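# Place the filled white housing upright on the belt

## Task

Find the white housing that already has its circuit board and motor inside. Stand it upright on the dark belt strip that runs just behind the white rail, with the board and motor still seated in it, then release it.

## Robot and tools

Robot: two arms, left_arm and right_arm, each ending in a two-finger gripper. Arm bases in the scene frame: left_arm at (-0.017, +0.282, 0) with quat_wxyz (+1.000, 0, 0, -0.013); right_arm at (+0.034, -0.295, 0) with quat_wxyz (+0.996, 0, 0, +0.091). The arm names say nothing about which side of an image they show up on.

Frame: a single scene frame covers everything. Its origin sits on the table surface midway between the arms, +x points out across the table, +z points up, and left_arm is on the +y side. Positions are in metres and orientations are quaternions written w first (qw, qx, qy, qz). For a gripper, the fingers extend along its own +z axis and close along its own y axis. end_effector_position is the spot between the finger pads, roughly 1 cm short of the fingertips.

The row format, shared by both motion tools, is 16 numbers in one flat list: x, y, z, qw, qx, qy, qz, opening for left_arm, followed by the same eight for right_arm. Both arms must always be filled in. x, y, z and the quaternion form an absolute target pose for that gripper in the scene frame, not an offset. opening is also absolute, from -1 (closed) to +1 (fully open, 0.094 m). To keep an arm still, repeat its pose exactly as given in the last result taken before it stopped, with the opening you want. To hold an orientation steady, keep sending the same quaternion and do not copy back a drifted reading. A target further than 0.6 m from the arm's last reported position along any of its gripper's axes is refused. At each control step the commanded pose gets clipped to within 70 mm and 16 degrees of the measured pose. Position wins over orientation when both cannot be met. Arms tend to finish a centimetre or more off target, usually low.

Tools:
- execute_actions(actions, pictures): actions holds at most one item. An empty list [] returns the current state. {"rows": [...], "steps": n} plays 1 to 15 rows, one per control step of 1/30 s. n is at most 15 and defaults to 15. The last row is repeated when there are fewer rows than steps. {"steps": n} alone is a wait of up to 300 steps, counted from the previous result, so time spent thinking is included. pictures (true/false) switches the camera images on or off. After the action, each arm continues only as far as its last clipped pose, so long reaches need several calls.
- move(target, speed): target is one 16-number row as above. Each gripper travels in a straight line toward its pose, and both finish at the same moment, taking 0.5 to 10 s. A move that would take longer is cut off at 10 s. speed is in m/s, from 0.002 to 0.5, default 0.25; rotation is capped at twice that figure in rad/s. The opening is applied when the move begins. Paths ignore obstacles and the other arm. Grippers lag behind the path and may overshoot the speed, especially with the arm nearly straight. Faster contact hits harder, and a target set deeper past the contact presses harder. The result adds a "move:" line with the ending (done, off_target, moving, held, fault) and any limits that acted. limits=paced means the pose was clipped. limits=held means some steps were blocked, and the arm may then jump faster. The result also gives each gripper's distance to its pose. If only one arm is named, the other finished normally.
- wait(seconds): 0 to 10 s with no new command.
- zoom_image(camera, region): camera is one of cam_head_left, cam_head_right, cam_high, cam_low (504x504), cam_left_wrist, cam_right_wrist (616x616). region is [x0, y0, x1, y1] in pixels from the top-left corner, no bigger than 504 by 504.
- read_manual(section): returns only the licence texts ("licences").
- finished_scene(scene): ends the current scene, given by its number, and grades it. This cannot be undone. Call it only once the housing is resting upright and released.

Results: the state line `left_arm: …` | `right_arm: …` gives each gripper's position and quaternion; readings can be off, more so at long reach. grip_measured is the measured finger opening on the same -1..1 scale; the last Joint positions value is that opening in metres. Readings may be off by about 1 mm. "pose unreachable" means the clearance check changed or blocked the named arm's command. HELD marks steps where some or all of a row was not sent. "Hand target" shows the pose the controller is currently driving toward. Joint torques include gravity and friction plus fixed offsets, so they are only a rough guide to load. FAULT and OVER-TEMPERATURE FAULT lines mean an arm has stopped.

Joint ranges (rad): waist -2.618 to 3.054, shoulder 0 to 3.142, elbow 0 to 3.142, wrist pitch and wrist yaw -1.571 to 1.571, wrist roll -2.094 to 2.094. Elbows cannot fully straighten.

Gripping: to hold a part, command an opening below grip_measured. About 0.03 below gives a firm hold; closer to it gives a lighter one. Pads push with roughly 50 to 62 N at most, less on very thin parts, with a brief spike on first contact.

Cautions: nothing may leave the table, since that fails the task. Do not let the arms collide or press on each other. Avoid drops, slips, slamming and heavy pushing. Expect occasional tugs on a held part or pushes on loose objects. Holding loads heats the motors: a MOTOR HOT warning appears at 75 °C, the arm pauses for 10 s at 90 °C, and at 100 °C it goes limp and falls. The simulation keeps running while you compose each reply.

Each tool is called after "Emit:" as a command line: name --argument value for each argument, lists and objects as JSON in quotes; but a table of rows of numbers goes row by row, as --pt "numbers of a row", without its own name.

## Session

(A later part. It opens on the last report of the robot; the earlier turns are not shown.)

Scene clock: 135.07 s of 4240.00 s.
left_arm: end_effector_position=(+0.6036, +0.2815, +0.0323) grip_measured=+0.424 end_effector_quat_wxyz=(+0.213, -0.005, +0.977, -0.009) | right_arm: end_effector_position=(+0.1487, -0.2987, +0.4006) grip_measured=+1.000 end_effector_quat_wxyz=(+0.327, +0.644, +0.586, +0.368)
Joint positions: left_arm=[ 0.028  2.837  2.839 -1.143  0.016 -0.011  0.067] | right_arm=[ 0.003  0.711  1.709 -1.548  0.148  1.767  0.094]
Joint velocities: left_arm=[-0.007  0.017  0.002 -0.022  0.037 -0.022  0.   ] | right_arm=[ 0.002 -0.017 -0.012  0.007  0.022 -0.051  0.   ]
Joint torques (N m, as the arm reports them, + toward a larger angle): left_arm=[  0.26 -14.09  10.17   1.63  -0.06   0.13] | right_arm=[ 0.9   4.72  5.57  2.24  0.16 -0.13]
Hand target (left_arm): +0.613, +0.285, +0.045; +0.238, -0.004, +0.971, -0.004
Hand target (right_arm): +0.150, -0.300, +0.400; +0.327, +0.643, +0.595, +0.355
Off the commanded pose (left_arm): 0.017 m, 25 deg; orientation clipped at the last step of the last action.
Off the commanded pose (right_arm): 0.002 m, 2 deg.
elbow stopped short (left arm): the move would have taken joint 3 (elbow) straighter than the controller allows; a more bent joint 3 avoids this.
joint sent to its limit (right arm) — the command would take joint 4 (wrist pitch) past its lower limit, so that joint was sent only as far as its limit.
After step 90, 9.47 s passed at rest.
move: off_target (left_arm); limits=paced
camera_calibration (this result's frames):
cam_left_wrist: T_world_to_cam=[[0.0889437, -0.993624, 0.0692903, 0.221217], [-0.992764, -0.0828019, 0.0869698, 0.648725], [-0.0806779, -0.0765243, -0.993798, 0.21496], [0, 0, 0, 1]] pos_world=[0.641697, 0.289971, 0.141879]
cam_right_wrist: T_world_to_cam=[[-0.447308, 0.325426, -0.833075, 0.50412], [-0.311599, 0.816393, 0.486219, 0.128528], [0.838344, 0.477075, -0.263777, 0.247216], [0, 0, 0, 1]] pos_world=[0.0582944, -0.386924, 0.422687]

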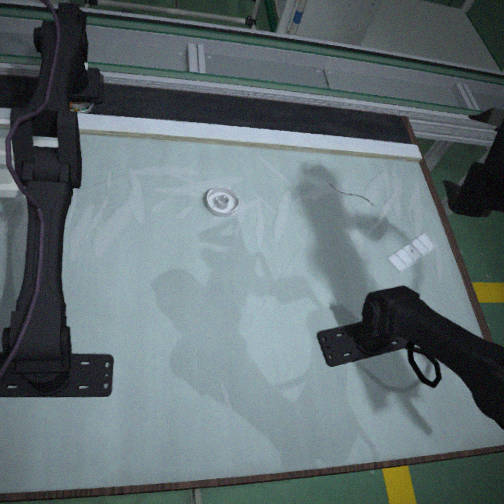

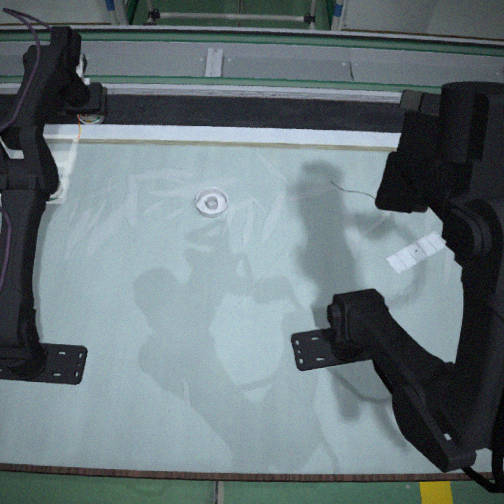

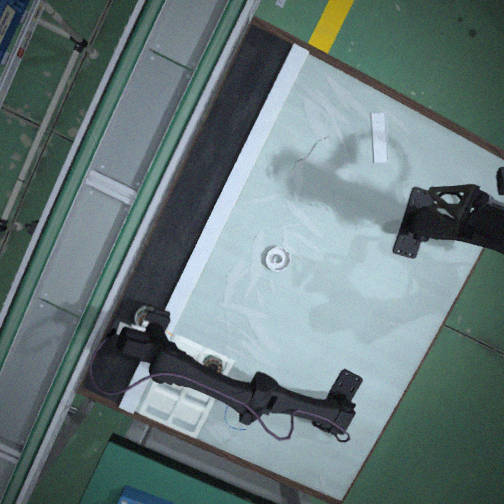

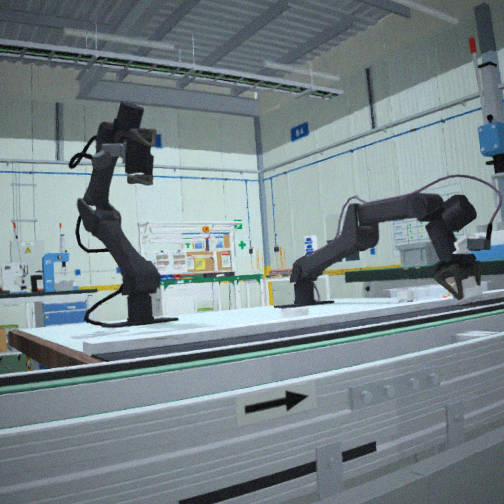

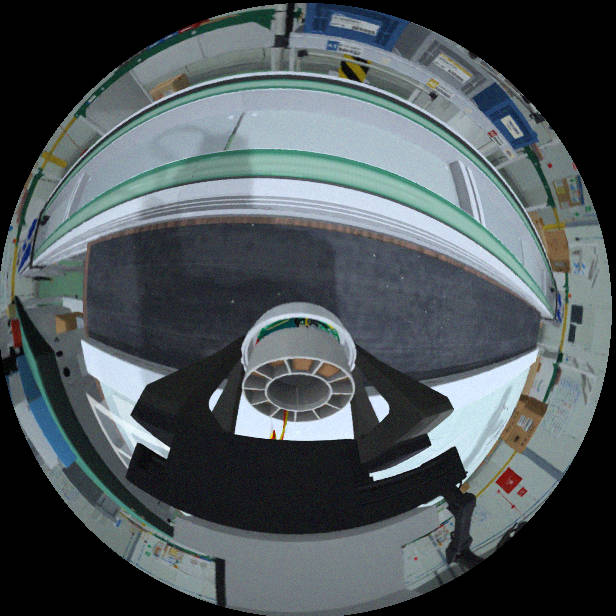

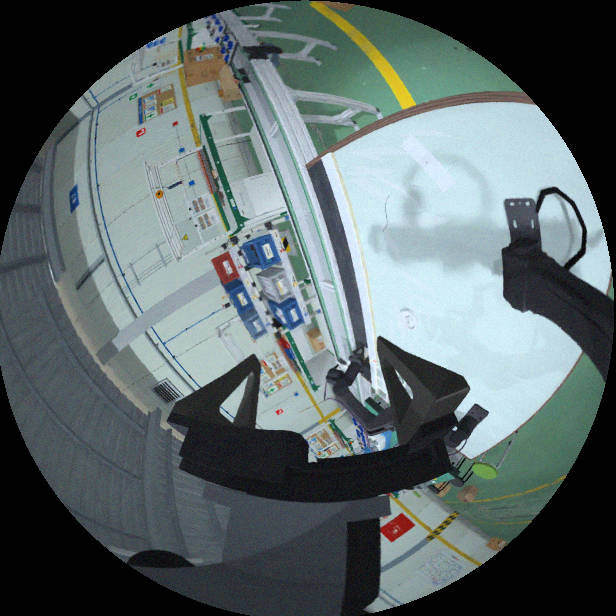

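Emit:
move --target '[0.625,0.285,0.03,0.25,0,0.968,0,0.40,0.15,-0.3,0.4,0.325,0.643,0.596,0.354,1]' --speed 0.02

Emit:
zoom_image --camera "cam_low" --region '[340,200,504,320]'

Emit:
zoom_image --camera "cam_high" --region '[60,260,260,420]'

Scene clock: 157.17 s of 4240.00 s.
left_arm: end_effector_position=(+0.6181, +0.2823, +0.0326) grip_measured=+0.424 end_effector_quat_wxyz=(+0.241, -0.003, +0.970, -0.006) | right_arm: end_effector_position=(+0.1487, -0.2987, +0.4006) grip_measured=+1.000 end_effector_quat_wxyz=(+0.326, +0.644, +0.586, +0.368)
Joint positions: left_arm=[ 0.028  2.849  2.839 -1.073  0.011 -0.005  0.067] | right_arm=[ 0.003  0.711  1.709 -1.548  0.148  1.768  0.094]
Joint velocities: left_arm=[-0.012 -0.002 -0.007  0.095  0.066  0.037 -0.   ] | right_arm=[ 0.002 -0.007  0.017 -0.007 -0.037 -0.007  0.   ]
Joint torques (N m, as the arm reports them, + toward a larger angle): left_arm=[  0.08 -12.98   9.23   1.77  -0.09   0.12] | right_arm=[ 0.94  4.73  5.64  2.24  0.17 -0.14]
Hand target (left_arm): +0.625, +0.285, +0.030; +0.252, -0.000, +0.968, +0.000
Hand target (right_arm): +0.150, -0.300, +0.400; +0.327, +0.643, +0.595, +0.355
Off the commanded pose (left_arm): 0.008 m, 1 deg.
Off the commanded pose (right_arm): 0.002 m, 2 deg.
joint sent to its limit (right arm) — the command would take joint 4 (wrist pitch) past its lower limit, so that joint was sent only as far as its limit.
After step 90, 16.90 s passed at rest.
move: done
camera_calibration (this result's frames):
cam_left_wrist: T_world_to_cam=[[0.0819115, -0.994354, 0.0674562, 0.225373], [-0.996363, -0.0801061, 0.0290526, 0.666536], [-0.023485, -0.0695906, -0.997299, 0.179243], [0, 0, 0, 1]] pos_world=[0.649861, 0.289967, 0.144191]
cam_right_wrist: T_world_to_cam=[[-0.447187, 0.326146, -0.832858, 0.504231], [-0.311273, 0.816198, 0.486754, 0.128207], [0.83853, 0.476917, -0.263472, 0.247019], [0, 0, 0, 1]] pos_world=[0.0582599, -0.386902, 0.42263]

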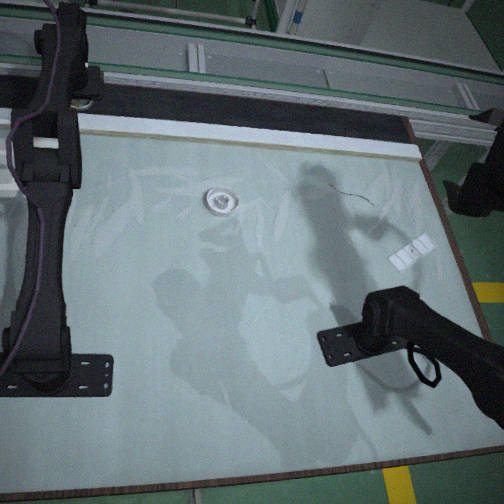

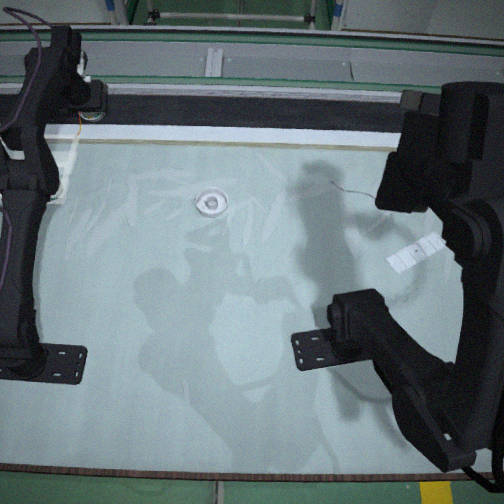

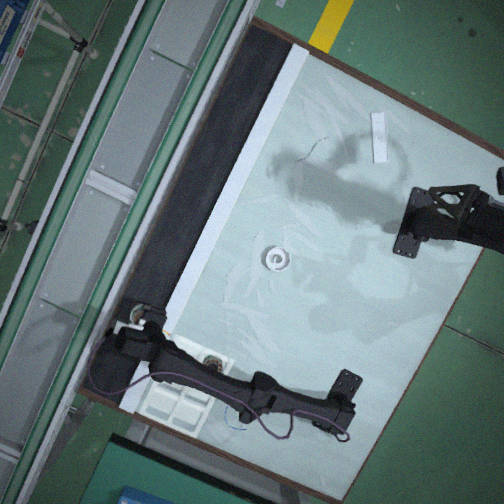

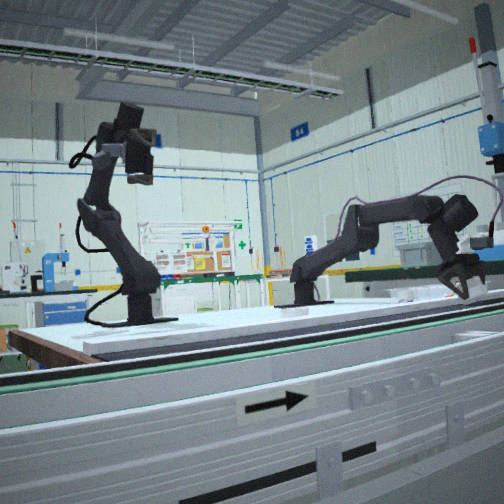

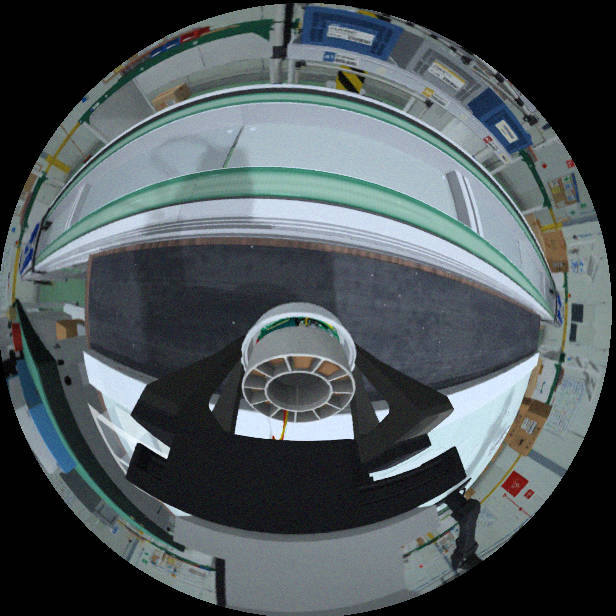

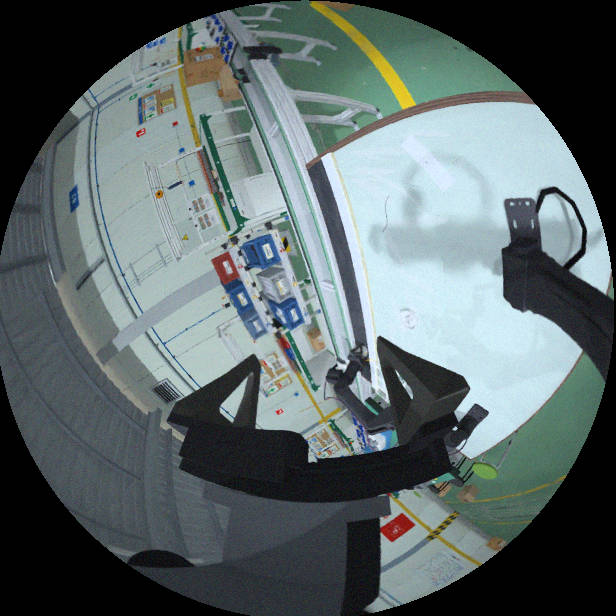

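Region (340, 200, 504, 320) of cam_low's 504x504 image, scaled by 3.073, with more detail than that image has; it fills the top 369 rows of this view, and the rest is white.

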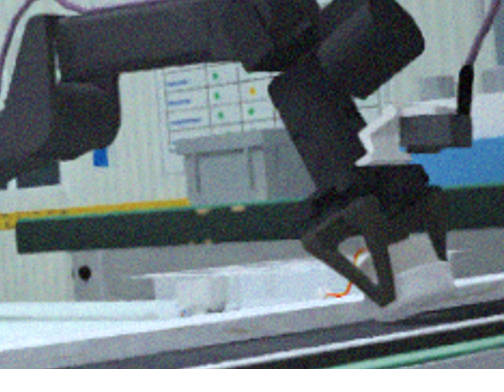

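Region (60, 260, 260, 420) of cam_high's 504x504 image, scaled by 2.520, with more detail than that image has; it fills the top 403 rows of this view, and the rest is white.

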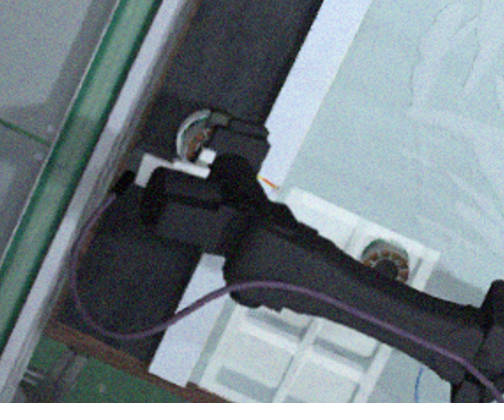

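Lower further with a lighter grip.

Emit:
move --target '[0.625,0.285,0.015,0.23,0,0.973,0,0.415,0.15,-0.3,0.4,0.325,0.643,0.596,0.354,1]' --speed 0.015

Emit:
zoom_image --camera "cam_low" --region '[340,200,504,320]'

Scene clock: 162.40 s of 4240.00 s.
left_arm: end_effector_position=(+0.6221, +0.2823, +0.0295) grip_measured=+0.426 end_effector_quat_wxyz=(+0.247, -0.002, +0.969, -0.006) | right_arm: end_effector_position=(+0.1487, -0.2987, +0.4006) grip_measured=+1.000 end_effector_quat_wxyz=(+0.326, +0.644, +0.586, +0.368)
Joint positions: left_arm=[ 0.028  2.866  2.854 -1.06   0.011 -0.004  0.067] | right_arm=[ 0.003  0.711  1.709 -1.548  0.148  1.768  0.094]
Joint velocities: left_arm=[-0.002  0.007  0.002  0.066 -0.007 -0.037  0.   ] | right_arm=[-0.022  0.012 -0.027  0.022  0.007  0.037  0.   ]
Joint torques (N m, as the arm reports them, + toward a larger angle): left_arm=[  0.1  -12.1    8.95   1.63  -0.07   0.13] | right_arm=[ 0.93  4.77  5.56  2.24  0.17 -0.15]
Hand target (left_arm): +0.624, +0.285, +0.015; +0.243, -0.000, +0.970, -0.000
Hand target (right_arm): +0.150, -0.300, +0.400; +0.327, +0.643, +0.595, +0.355
Off the commanded pose (left_arm): 0.015 m, 2 deg.
Off the commanded pose (right_arm): 0.002 m, 2 deg.
elbow stopped short (left arm): the move would have taken joint 3 (elbow) straighter than the controller allows; a more bent joint 3 avoids this.
joint sent to its limit (right arm) — the command would take joint 4 (wrist pitch) past its lower limit, so that joint was sent only as far as its limit.
After step 90, 0.73 s passed at rest.
move: off_target (left_arm)
camera_calibration (this result's frames):
cam_left_wrist: T_world_to_cam=[[0.0804157, -0.994435, 0.0680541, 0.226202], [-0.996697, -0.0794455, 0.0168487, 0.670976], [-0.0113483, -0.0691842, -0.997539, 0.168588], [0, 0, 0, 1]] pos_world=[0.652483, 0.289913, 0.141474]
cam_right_wrist: T_world_to_cam=[[-0.447126, 0.326506, -0.83275, 0.504286], [-0.311111, 0.8161, 0.487022, 0.128046], [0.838623, 0.476838, -0.26332, 0.24692], [0, 0, 0, 1]] pos_world=[0.0582426, -0.386892, 0.422601]

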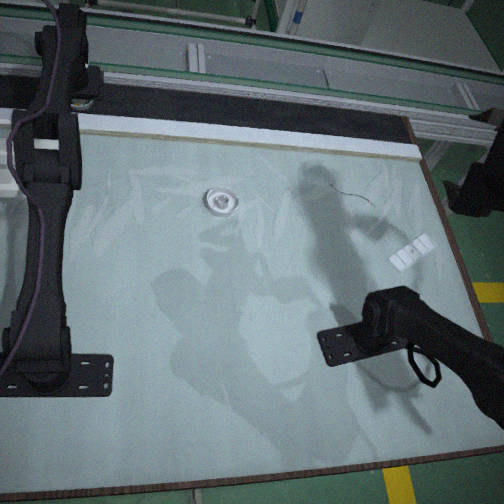

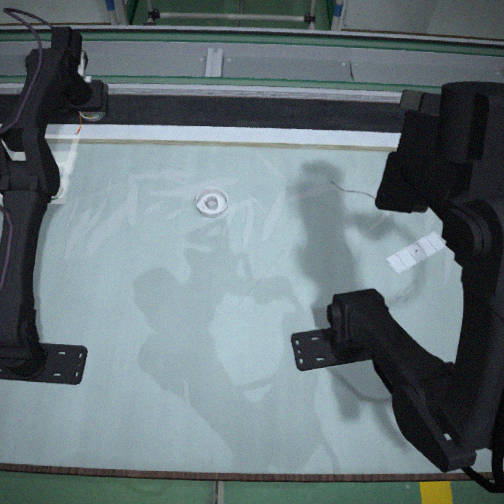

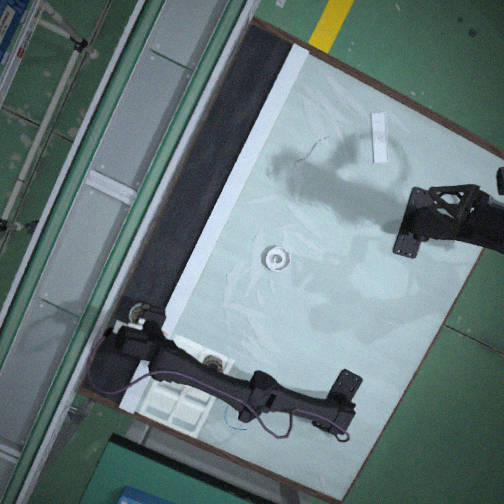

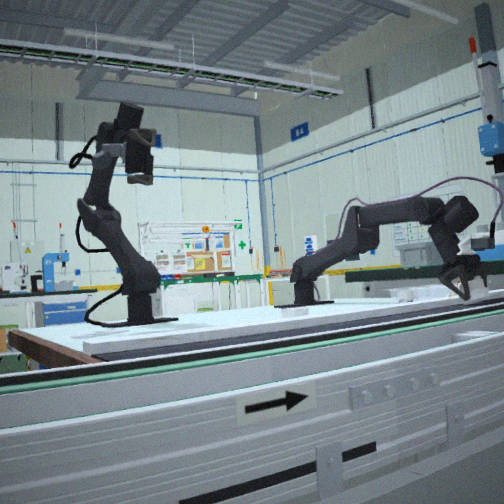

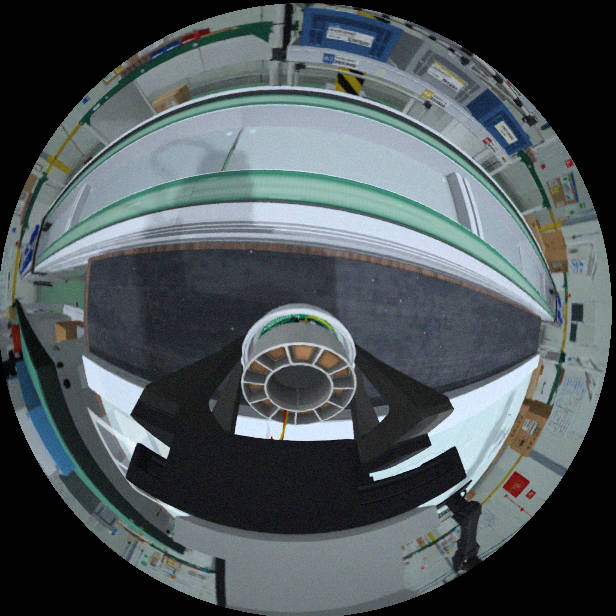

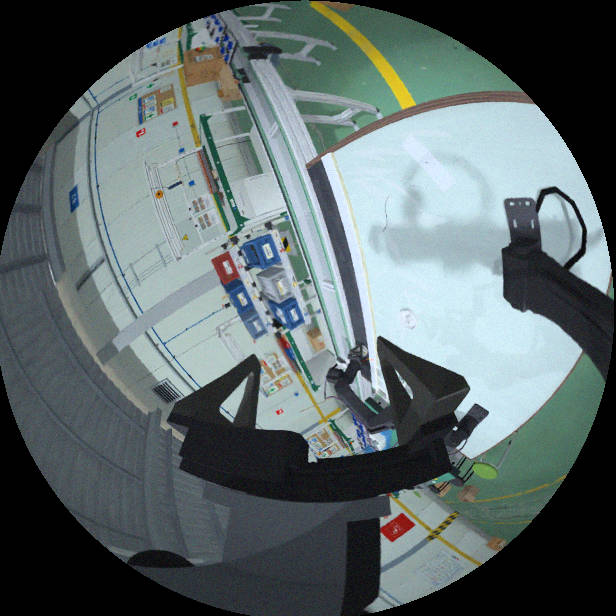

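Region (340, 200, 504, 320) of cam_low's 504x504 image, scaled by 3.073, with more detail than that image has; it fills the top 369 rows of this view, and the rest is white.

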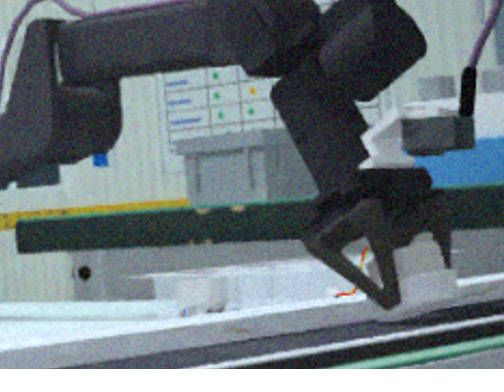

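Emit:
move --target '[0.624,0.284,0.018,0.245,0,0.97,0,0.435,0.15,-0.3,0.4,0.325,0.643,0.596,0.354,1]' --speed 0.01

Emit:
move --target '[0.622,0.283,0.03,0.245,0,0.97,0,0.62,0.15,-0.3,0.4,0.325,0.643,0.596,0.354,1]' --speed 0.01

Emit:
zoom_image --camera "cam_low" --region '[340,200,504,320]'

Scene clock: 169.10 s of 4240.00 s.
left_arm: end_effector_position=(+0.6226, +0.2824, +0.0298) grip_measured=+0.442 end_effector_quat_wxyz=(+0.248, -0.002, +0.969, -0.005) | right_arm: end_effector_position=(+0.1487, -0.2987, +0.4006) grip_measured=+1.000 end_effector_quat_wxyz=(+0.326, +0.645, +0.585, +0.368)
Joint positions: left_arm=[ 0.028  2.866  2.854 -1.057  0.011 -0.004  0.068] | right_arm=[ 0.003  0.711  1.709 -1.548  0.148  1.769  0.094]
Joint velocities: left_arm=[ 0.002 -0.002 -0.002 -0.007 -0.051 -0.022 -0.   ] | right_arm=[ 0.002 -0.007  0.022 -0.007  0.022 -0.051  0.   ]
Joint torques (N m, as the arm reports them, + toward a larger angle): left_arm=[ -0.07 -13.13   7.25   1.7   -0.09   0.12] | right_arm=[ 0.94  4.74  5.57  2.23  0.18 -0.16]
Hand target (left_arm): +0.624, +0.284, +0.018; +0.245, -0.000, +0.970, +0.000
Hand target (right_arm): +0.150, -0.300, +0.400; +0.327, +0.643, +0.595, +0.355
Off the commanded pose (left_arm): 0.012 m, 1 deg.
Off the commanded pose (right_arm): 0.002 m, 2 deg.
joint sent to its limit (right arm) — the command would take joint 4 (wrist pitch) past its lower limit, so that joint was sent only as far as its limit.
After step 90, 1.73 s passed at rest.
move: off_target (left_arm)
camera_calibration (this result's frames):
cam_left_wrist: T_world_to_cam=[[0.0804162, -0.994444, 0.0679285, 0.226209], [-0.996724, -0.0796333, 0.0141608, 0.671707], [-0.00867279, -0.0688447, -0.99759, 0.167156], [0, 0, 0, 1]] pos_world=[0.652765, 0.28995, 0.141875]
cam_right_wrist: T_world_to_cam=[[-0.447004, 0.327227, -0.832532, 0.504396], [-0.310785, 0.815904, 0.487558, 0.127725], [0.838809, 0.476679, -0.263015, 0.246723], [0, 0, 0, 1]] pos_world=[0.0582081, -0.386871, 0.422545]

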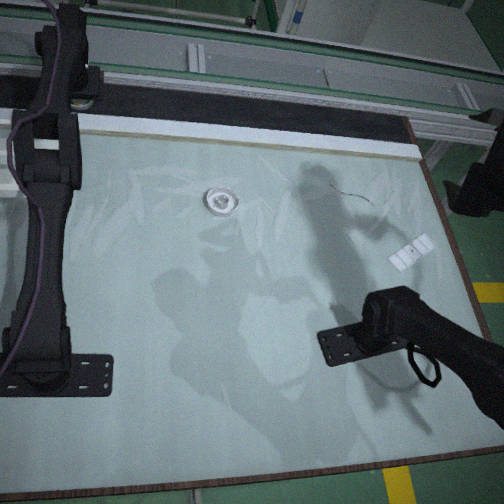

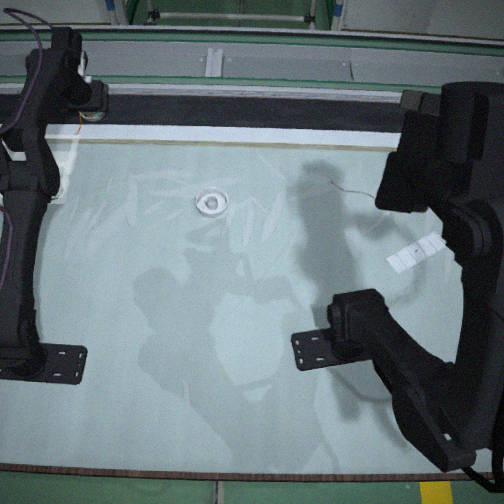

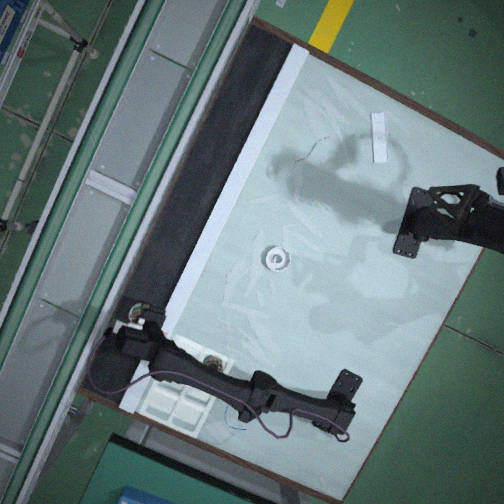

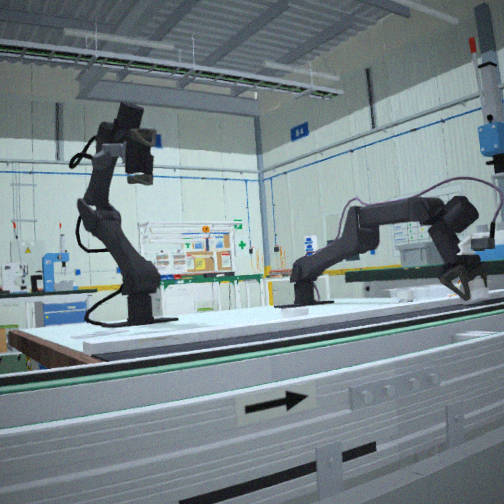

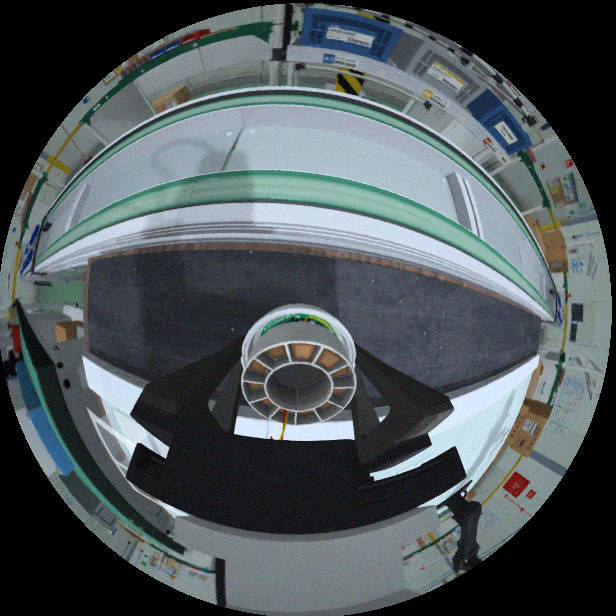

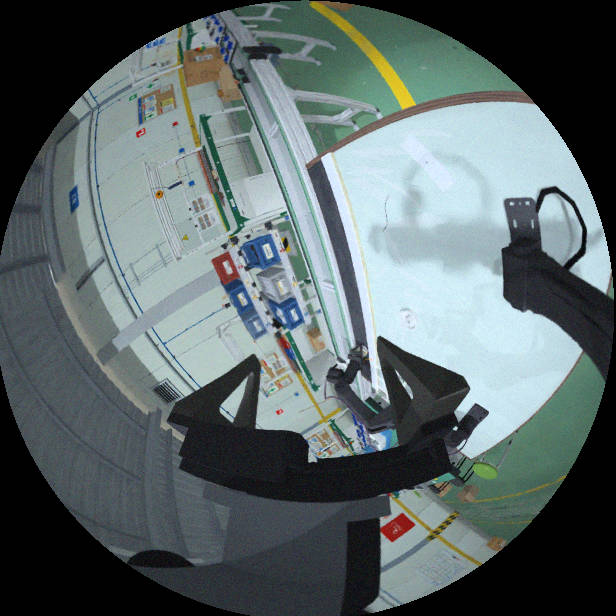

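Scene clock: 171.10 s of 4240.00 s.
left_arm: end_effector_position=(+0.6223, +0.2829, +0.0296) grip_measured=+0.617 end_effector_quat_wxyz=(+0.248, -0.002, +0.969, -0.004) | right_arm: end_effector_position=(+0.1487, -0.2987, +0.4006) grip_measured=+1.000 end_effector_quat_wxyz=(+0.326, +0.645, +0.585, +0.368)
Joint positions: left_arm=[ 0.028  2.866  2.854 -1.059  0.008 -0.004  0.076] | right_arm=[ 0.003  0.711  1.709 -1.548  0.148  1.769  0.094]
Joint velocities: left_arm=[-0.017  0.002 -0.002 -0.007  0.007 -0.007  0.001] | right_arm=[ 0.002  0.002 -0.002 -0.037  0.007  0.037  0.   ]
Joint torques (N m, as the arm reports them, + toward a larger angle): left_arm=[ -0.24 -14.18   8.37   1.43  -0.05   0.1 ] | right_arm=[ 0.95  4.73  5.56  2.24  0.17 -0.15]
Hand target (left_arm): +0.622, +0.283, +0.030; +0.247, +0.000, +0.969, -0.000
Hand target (right_arm): +0.150, -0.300, +0.400; +0.327, +0.643, +0.595, +0.355
Off the commanded pose (left_arm): 0.001 m, 1 deg.
Off the commanded pose (right_arm): 0.002 m, 2 deg.
joint sent to its limit (right arm) — the command would take joint 4 (wrist pitch) past its lower limit, so that joint was sent only as far as its limit.
move: done
camera_calibration (this result's frames):
cam_left_wrist: T_world_to_cam=[[0.0817944, -0.994496, 0.0654796, 0.22595], [-0.996598, -0.0809467, 0.0155005, 0.67167], [-0.0101149, -0.0665247, -0.997734, 0.167246], [0, 0, 0, 1]] pos_world=[0.652595, 0.290202, 0.141661]
cam_right_wrist: T_world_to_cam=[[-0.446943, 0.327587, -0.832424, 0.50445], [-0.310623, 0.815806, 0.487826, 0.127564], [0.838901, 0.4766, -0.262863, 0.246625], [0, 0, 0, 1]] pos_world=[0.0581908, -0.38686, 0.422516]

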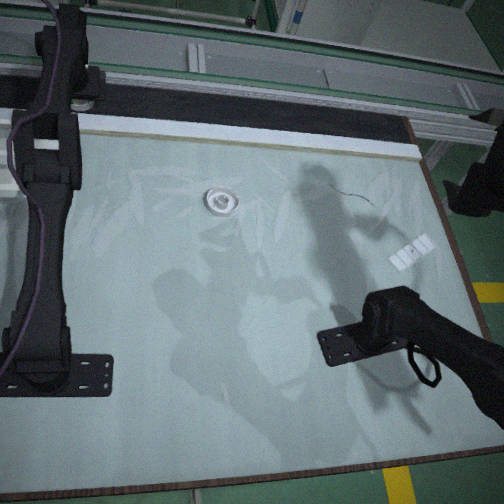

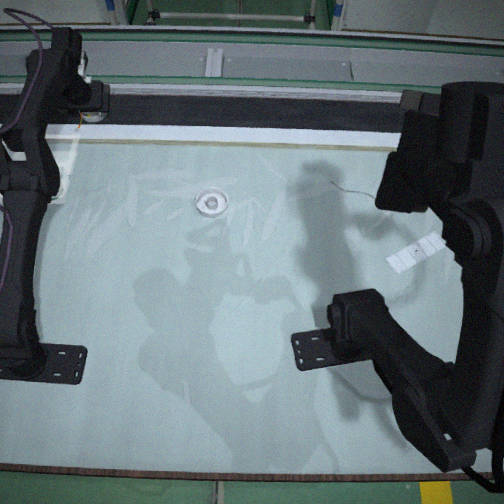

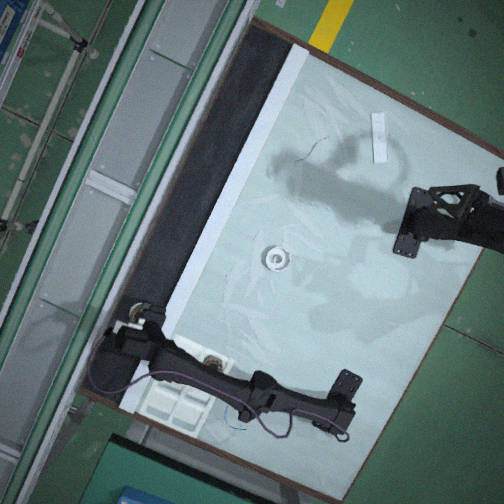

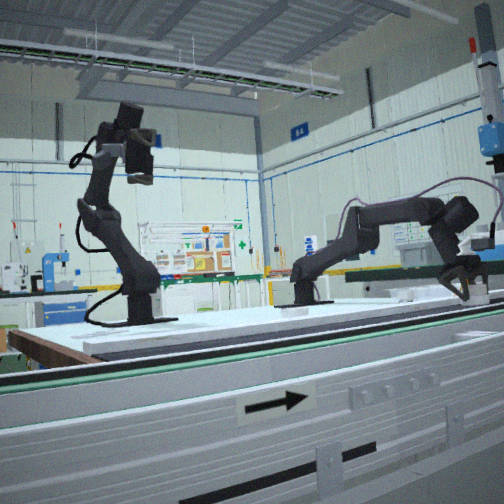

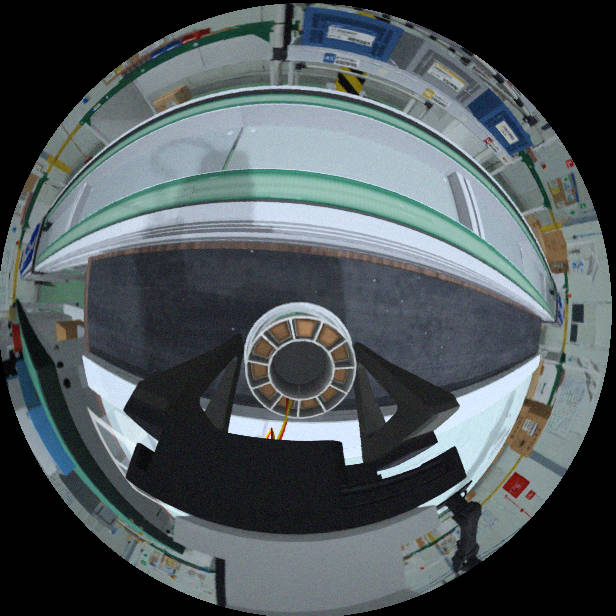

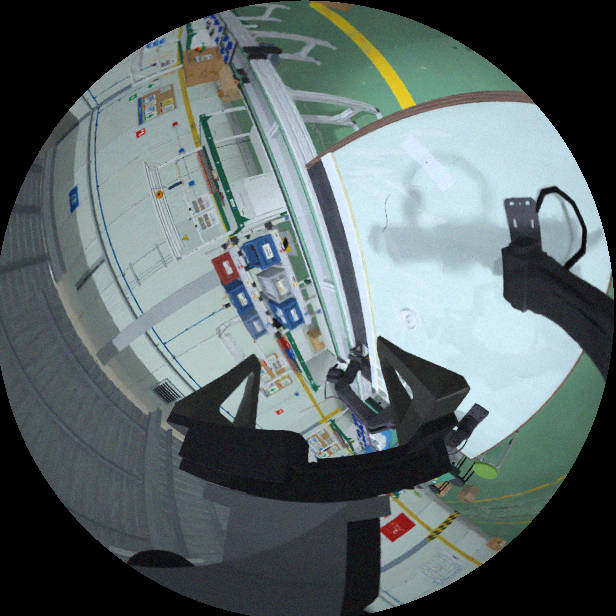

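Region (340, 200, 504, 320) of cam_low's 504x504 image, scaled by 3.073, with more detail than that image has; it fills the top 369 rows of this view, and the rest is white.

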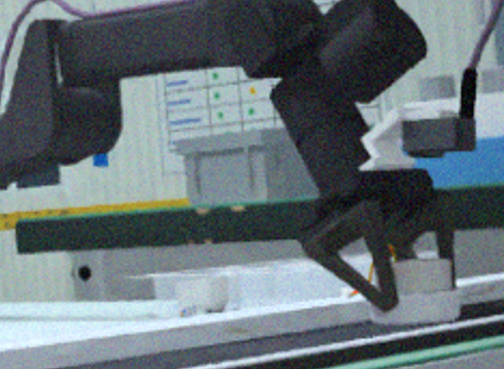

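Retreat along the finger axis.

Emit:
move --target '[0.56,0.283,0.15,0.245,0,0.97,0,1,0.15,-0.3,0.4,0.325,0.643,0.596,0.354,1]' --speed 0.1

Emit:
zoom_image --camera "cam_high" --region '[60,260,260,420]'

Scene clock: 177.13 s of 4240.00 s.
left_arm: end_effector_position=(+0.5640, +0.2828, +0.1479) grip_measured=+1.000 end_effector_quat_wxyz=(+0.248, -0.003, +0.969, -0.004) | right_arm: end_effector_position=(+0.1487, -0.2987, +0.4006) grip_measured=+1.000 end_effector_quat_wxyz=(+0.326, +0.645, +0.585, +0.368)
Joint positions: left_arm=[ 0.028  2.436  2.502 -1.137  0.008 -0.004  0.094] | right_arm=[ 0.003  0.711  1.709 -1.548  0.148  1.77   0.094]
Joint velocities: left_arm=[-0.007  0.007 -0.002 -0.022  0.066 -0.037  0.   ] | right_arm=[-0.012 -0.002 -0.012  0.037 -0.007 -0.022  0.   ]
Joint torques (N m, as the arm reports them, + toward a larger angle): left_arm=[ -0.15 -13.43   6.59   1.43  -0.06   0.11] | right_arm=[ 0.98  4.68  5.57  2.24  0.17 -0.16]
Hand target (left_arm): +0.560, +0.283, +0.150; +0.245, -0.000, +0.970, +0.000
Hand target (right_arm): +0.150, -0.300, +0.400; +0.327, +0.643, +0.595, +0.355
Off the commanded pose (left_arm): 0.005 m, 1 deg.
Off the commanded pose (right_arm): 0.002 m, 2 deg.
joint sent to its limit (right arm) — the command would take joint 4 (wrist pitch) past its lower limit, so that joint was sent only as far as its limit.
After step 90, 1.17 s passed at rest.
move: done
camera_calibration (this result's frames):
cam_left_wrist: T_world_to_cam=[[0.0819765, -0.994503, 0.0651466, 0.222825], [-0.996583, -0.0811343, 0.0154744, 0.61181], [-0.0101037, -0.0661926, -0.997756, 0.284547], [0, 0, 0, 1]] pos_world=[0.594328, 0.290074, 0.259925]
cam_right_wrist: T_world_to_cam=[[-0.44682, 0.328306, -0.832206, 0.50456], [-0.310298, 0.815609, 0.488361, 0.127242], [0.839087, 0.476441, -0.262558, 0.246428], [0, 0, 0, 1]] pos_world=[0.0581563, -0.386839, 0.422459]

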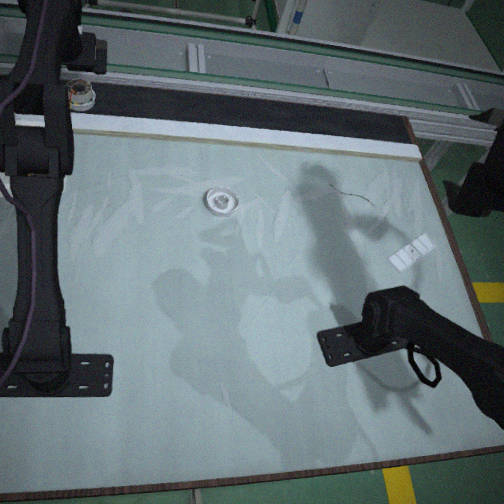

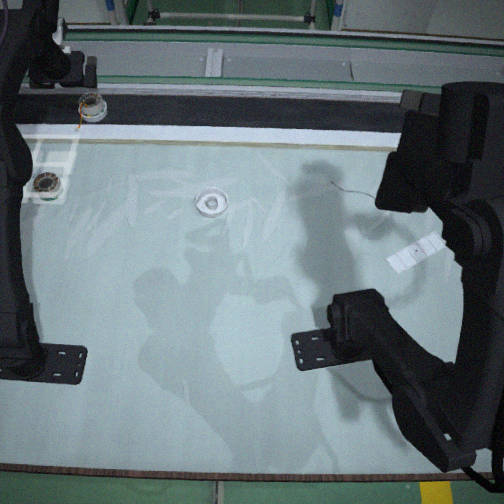

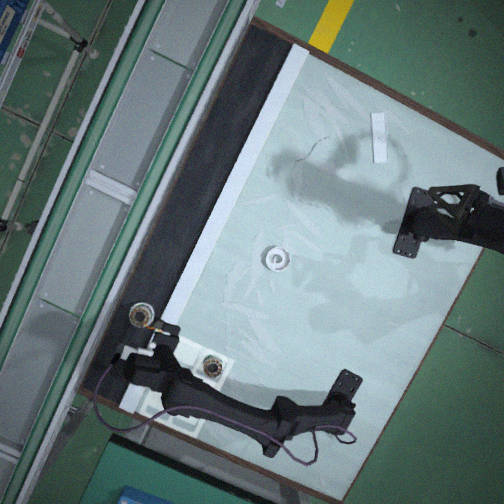

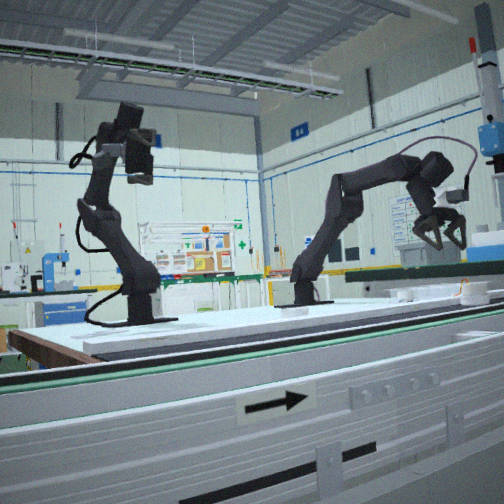

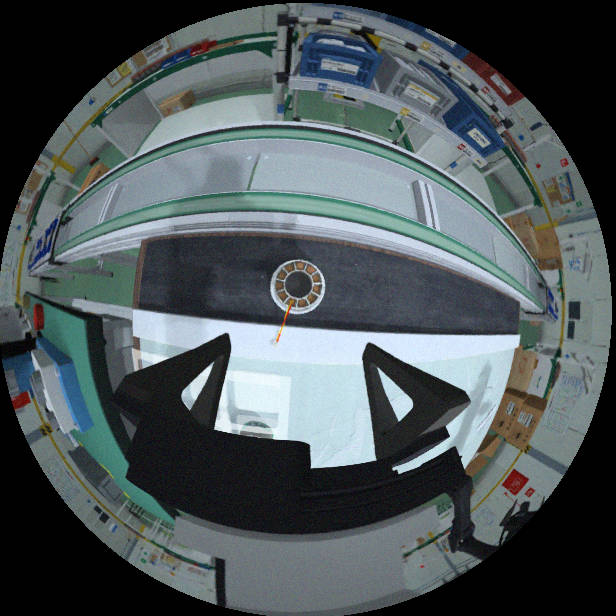

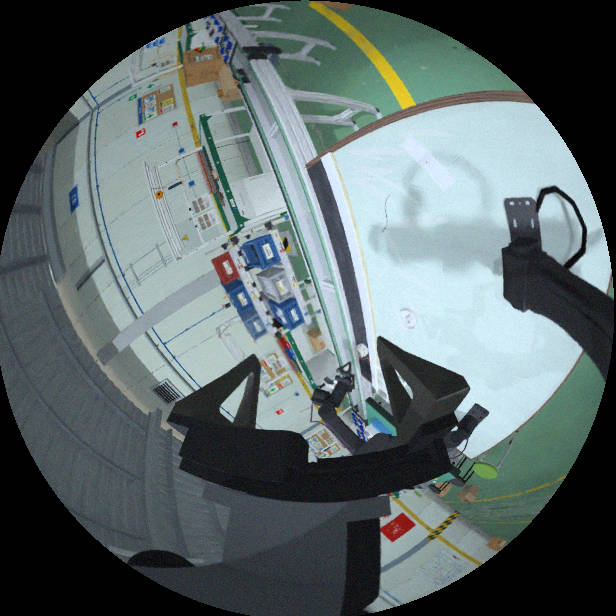

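Region (60, 260, 260, 420) of cam_high's 504x504 image, scaled by 2.520, with more detail than that image has; it fills the top 403 rows of this view, and the rest is white.

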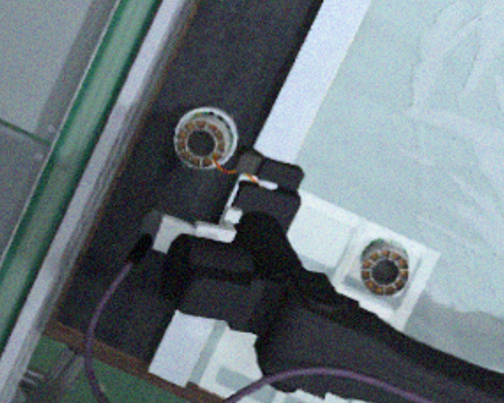

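Emit:
finished_scene --scene 1

The scene is finished: the task was done.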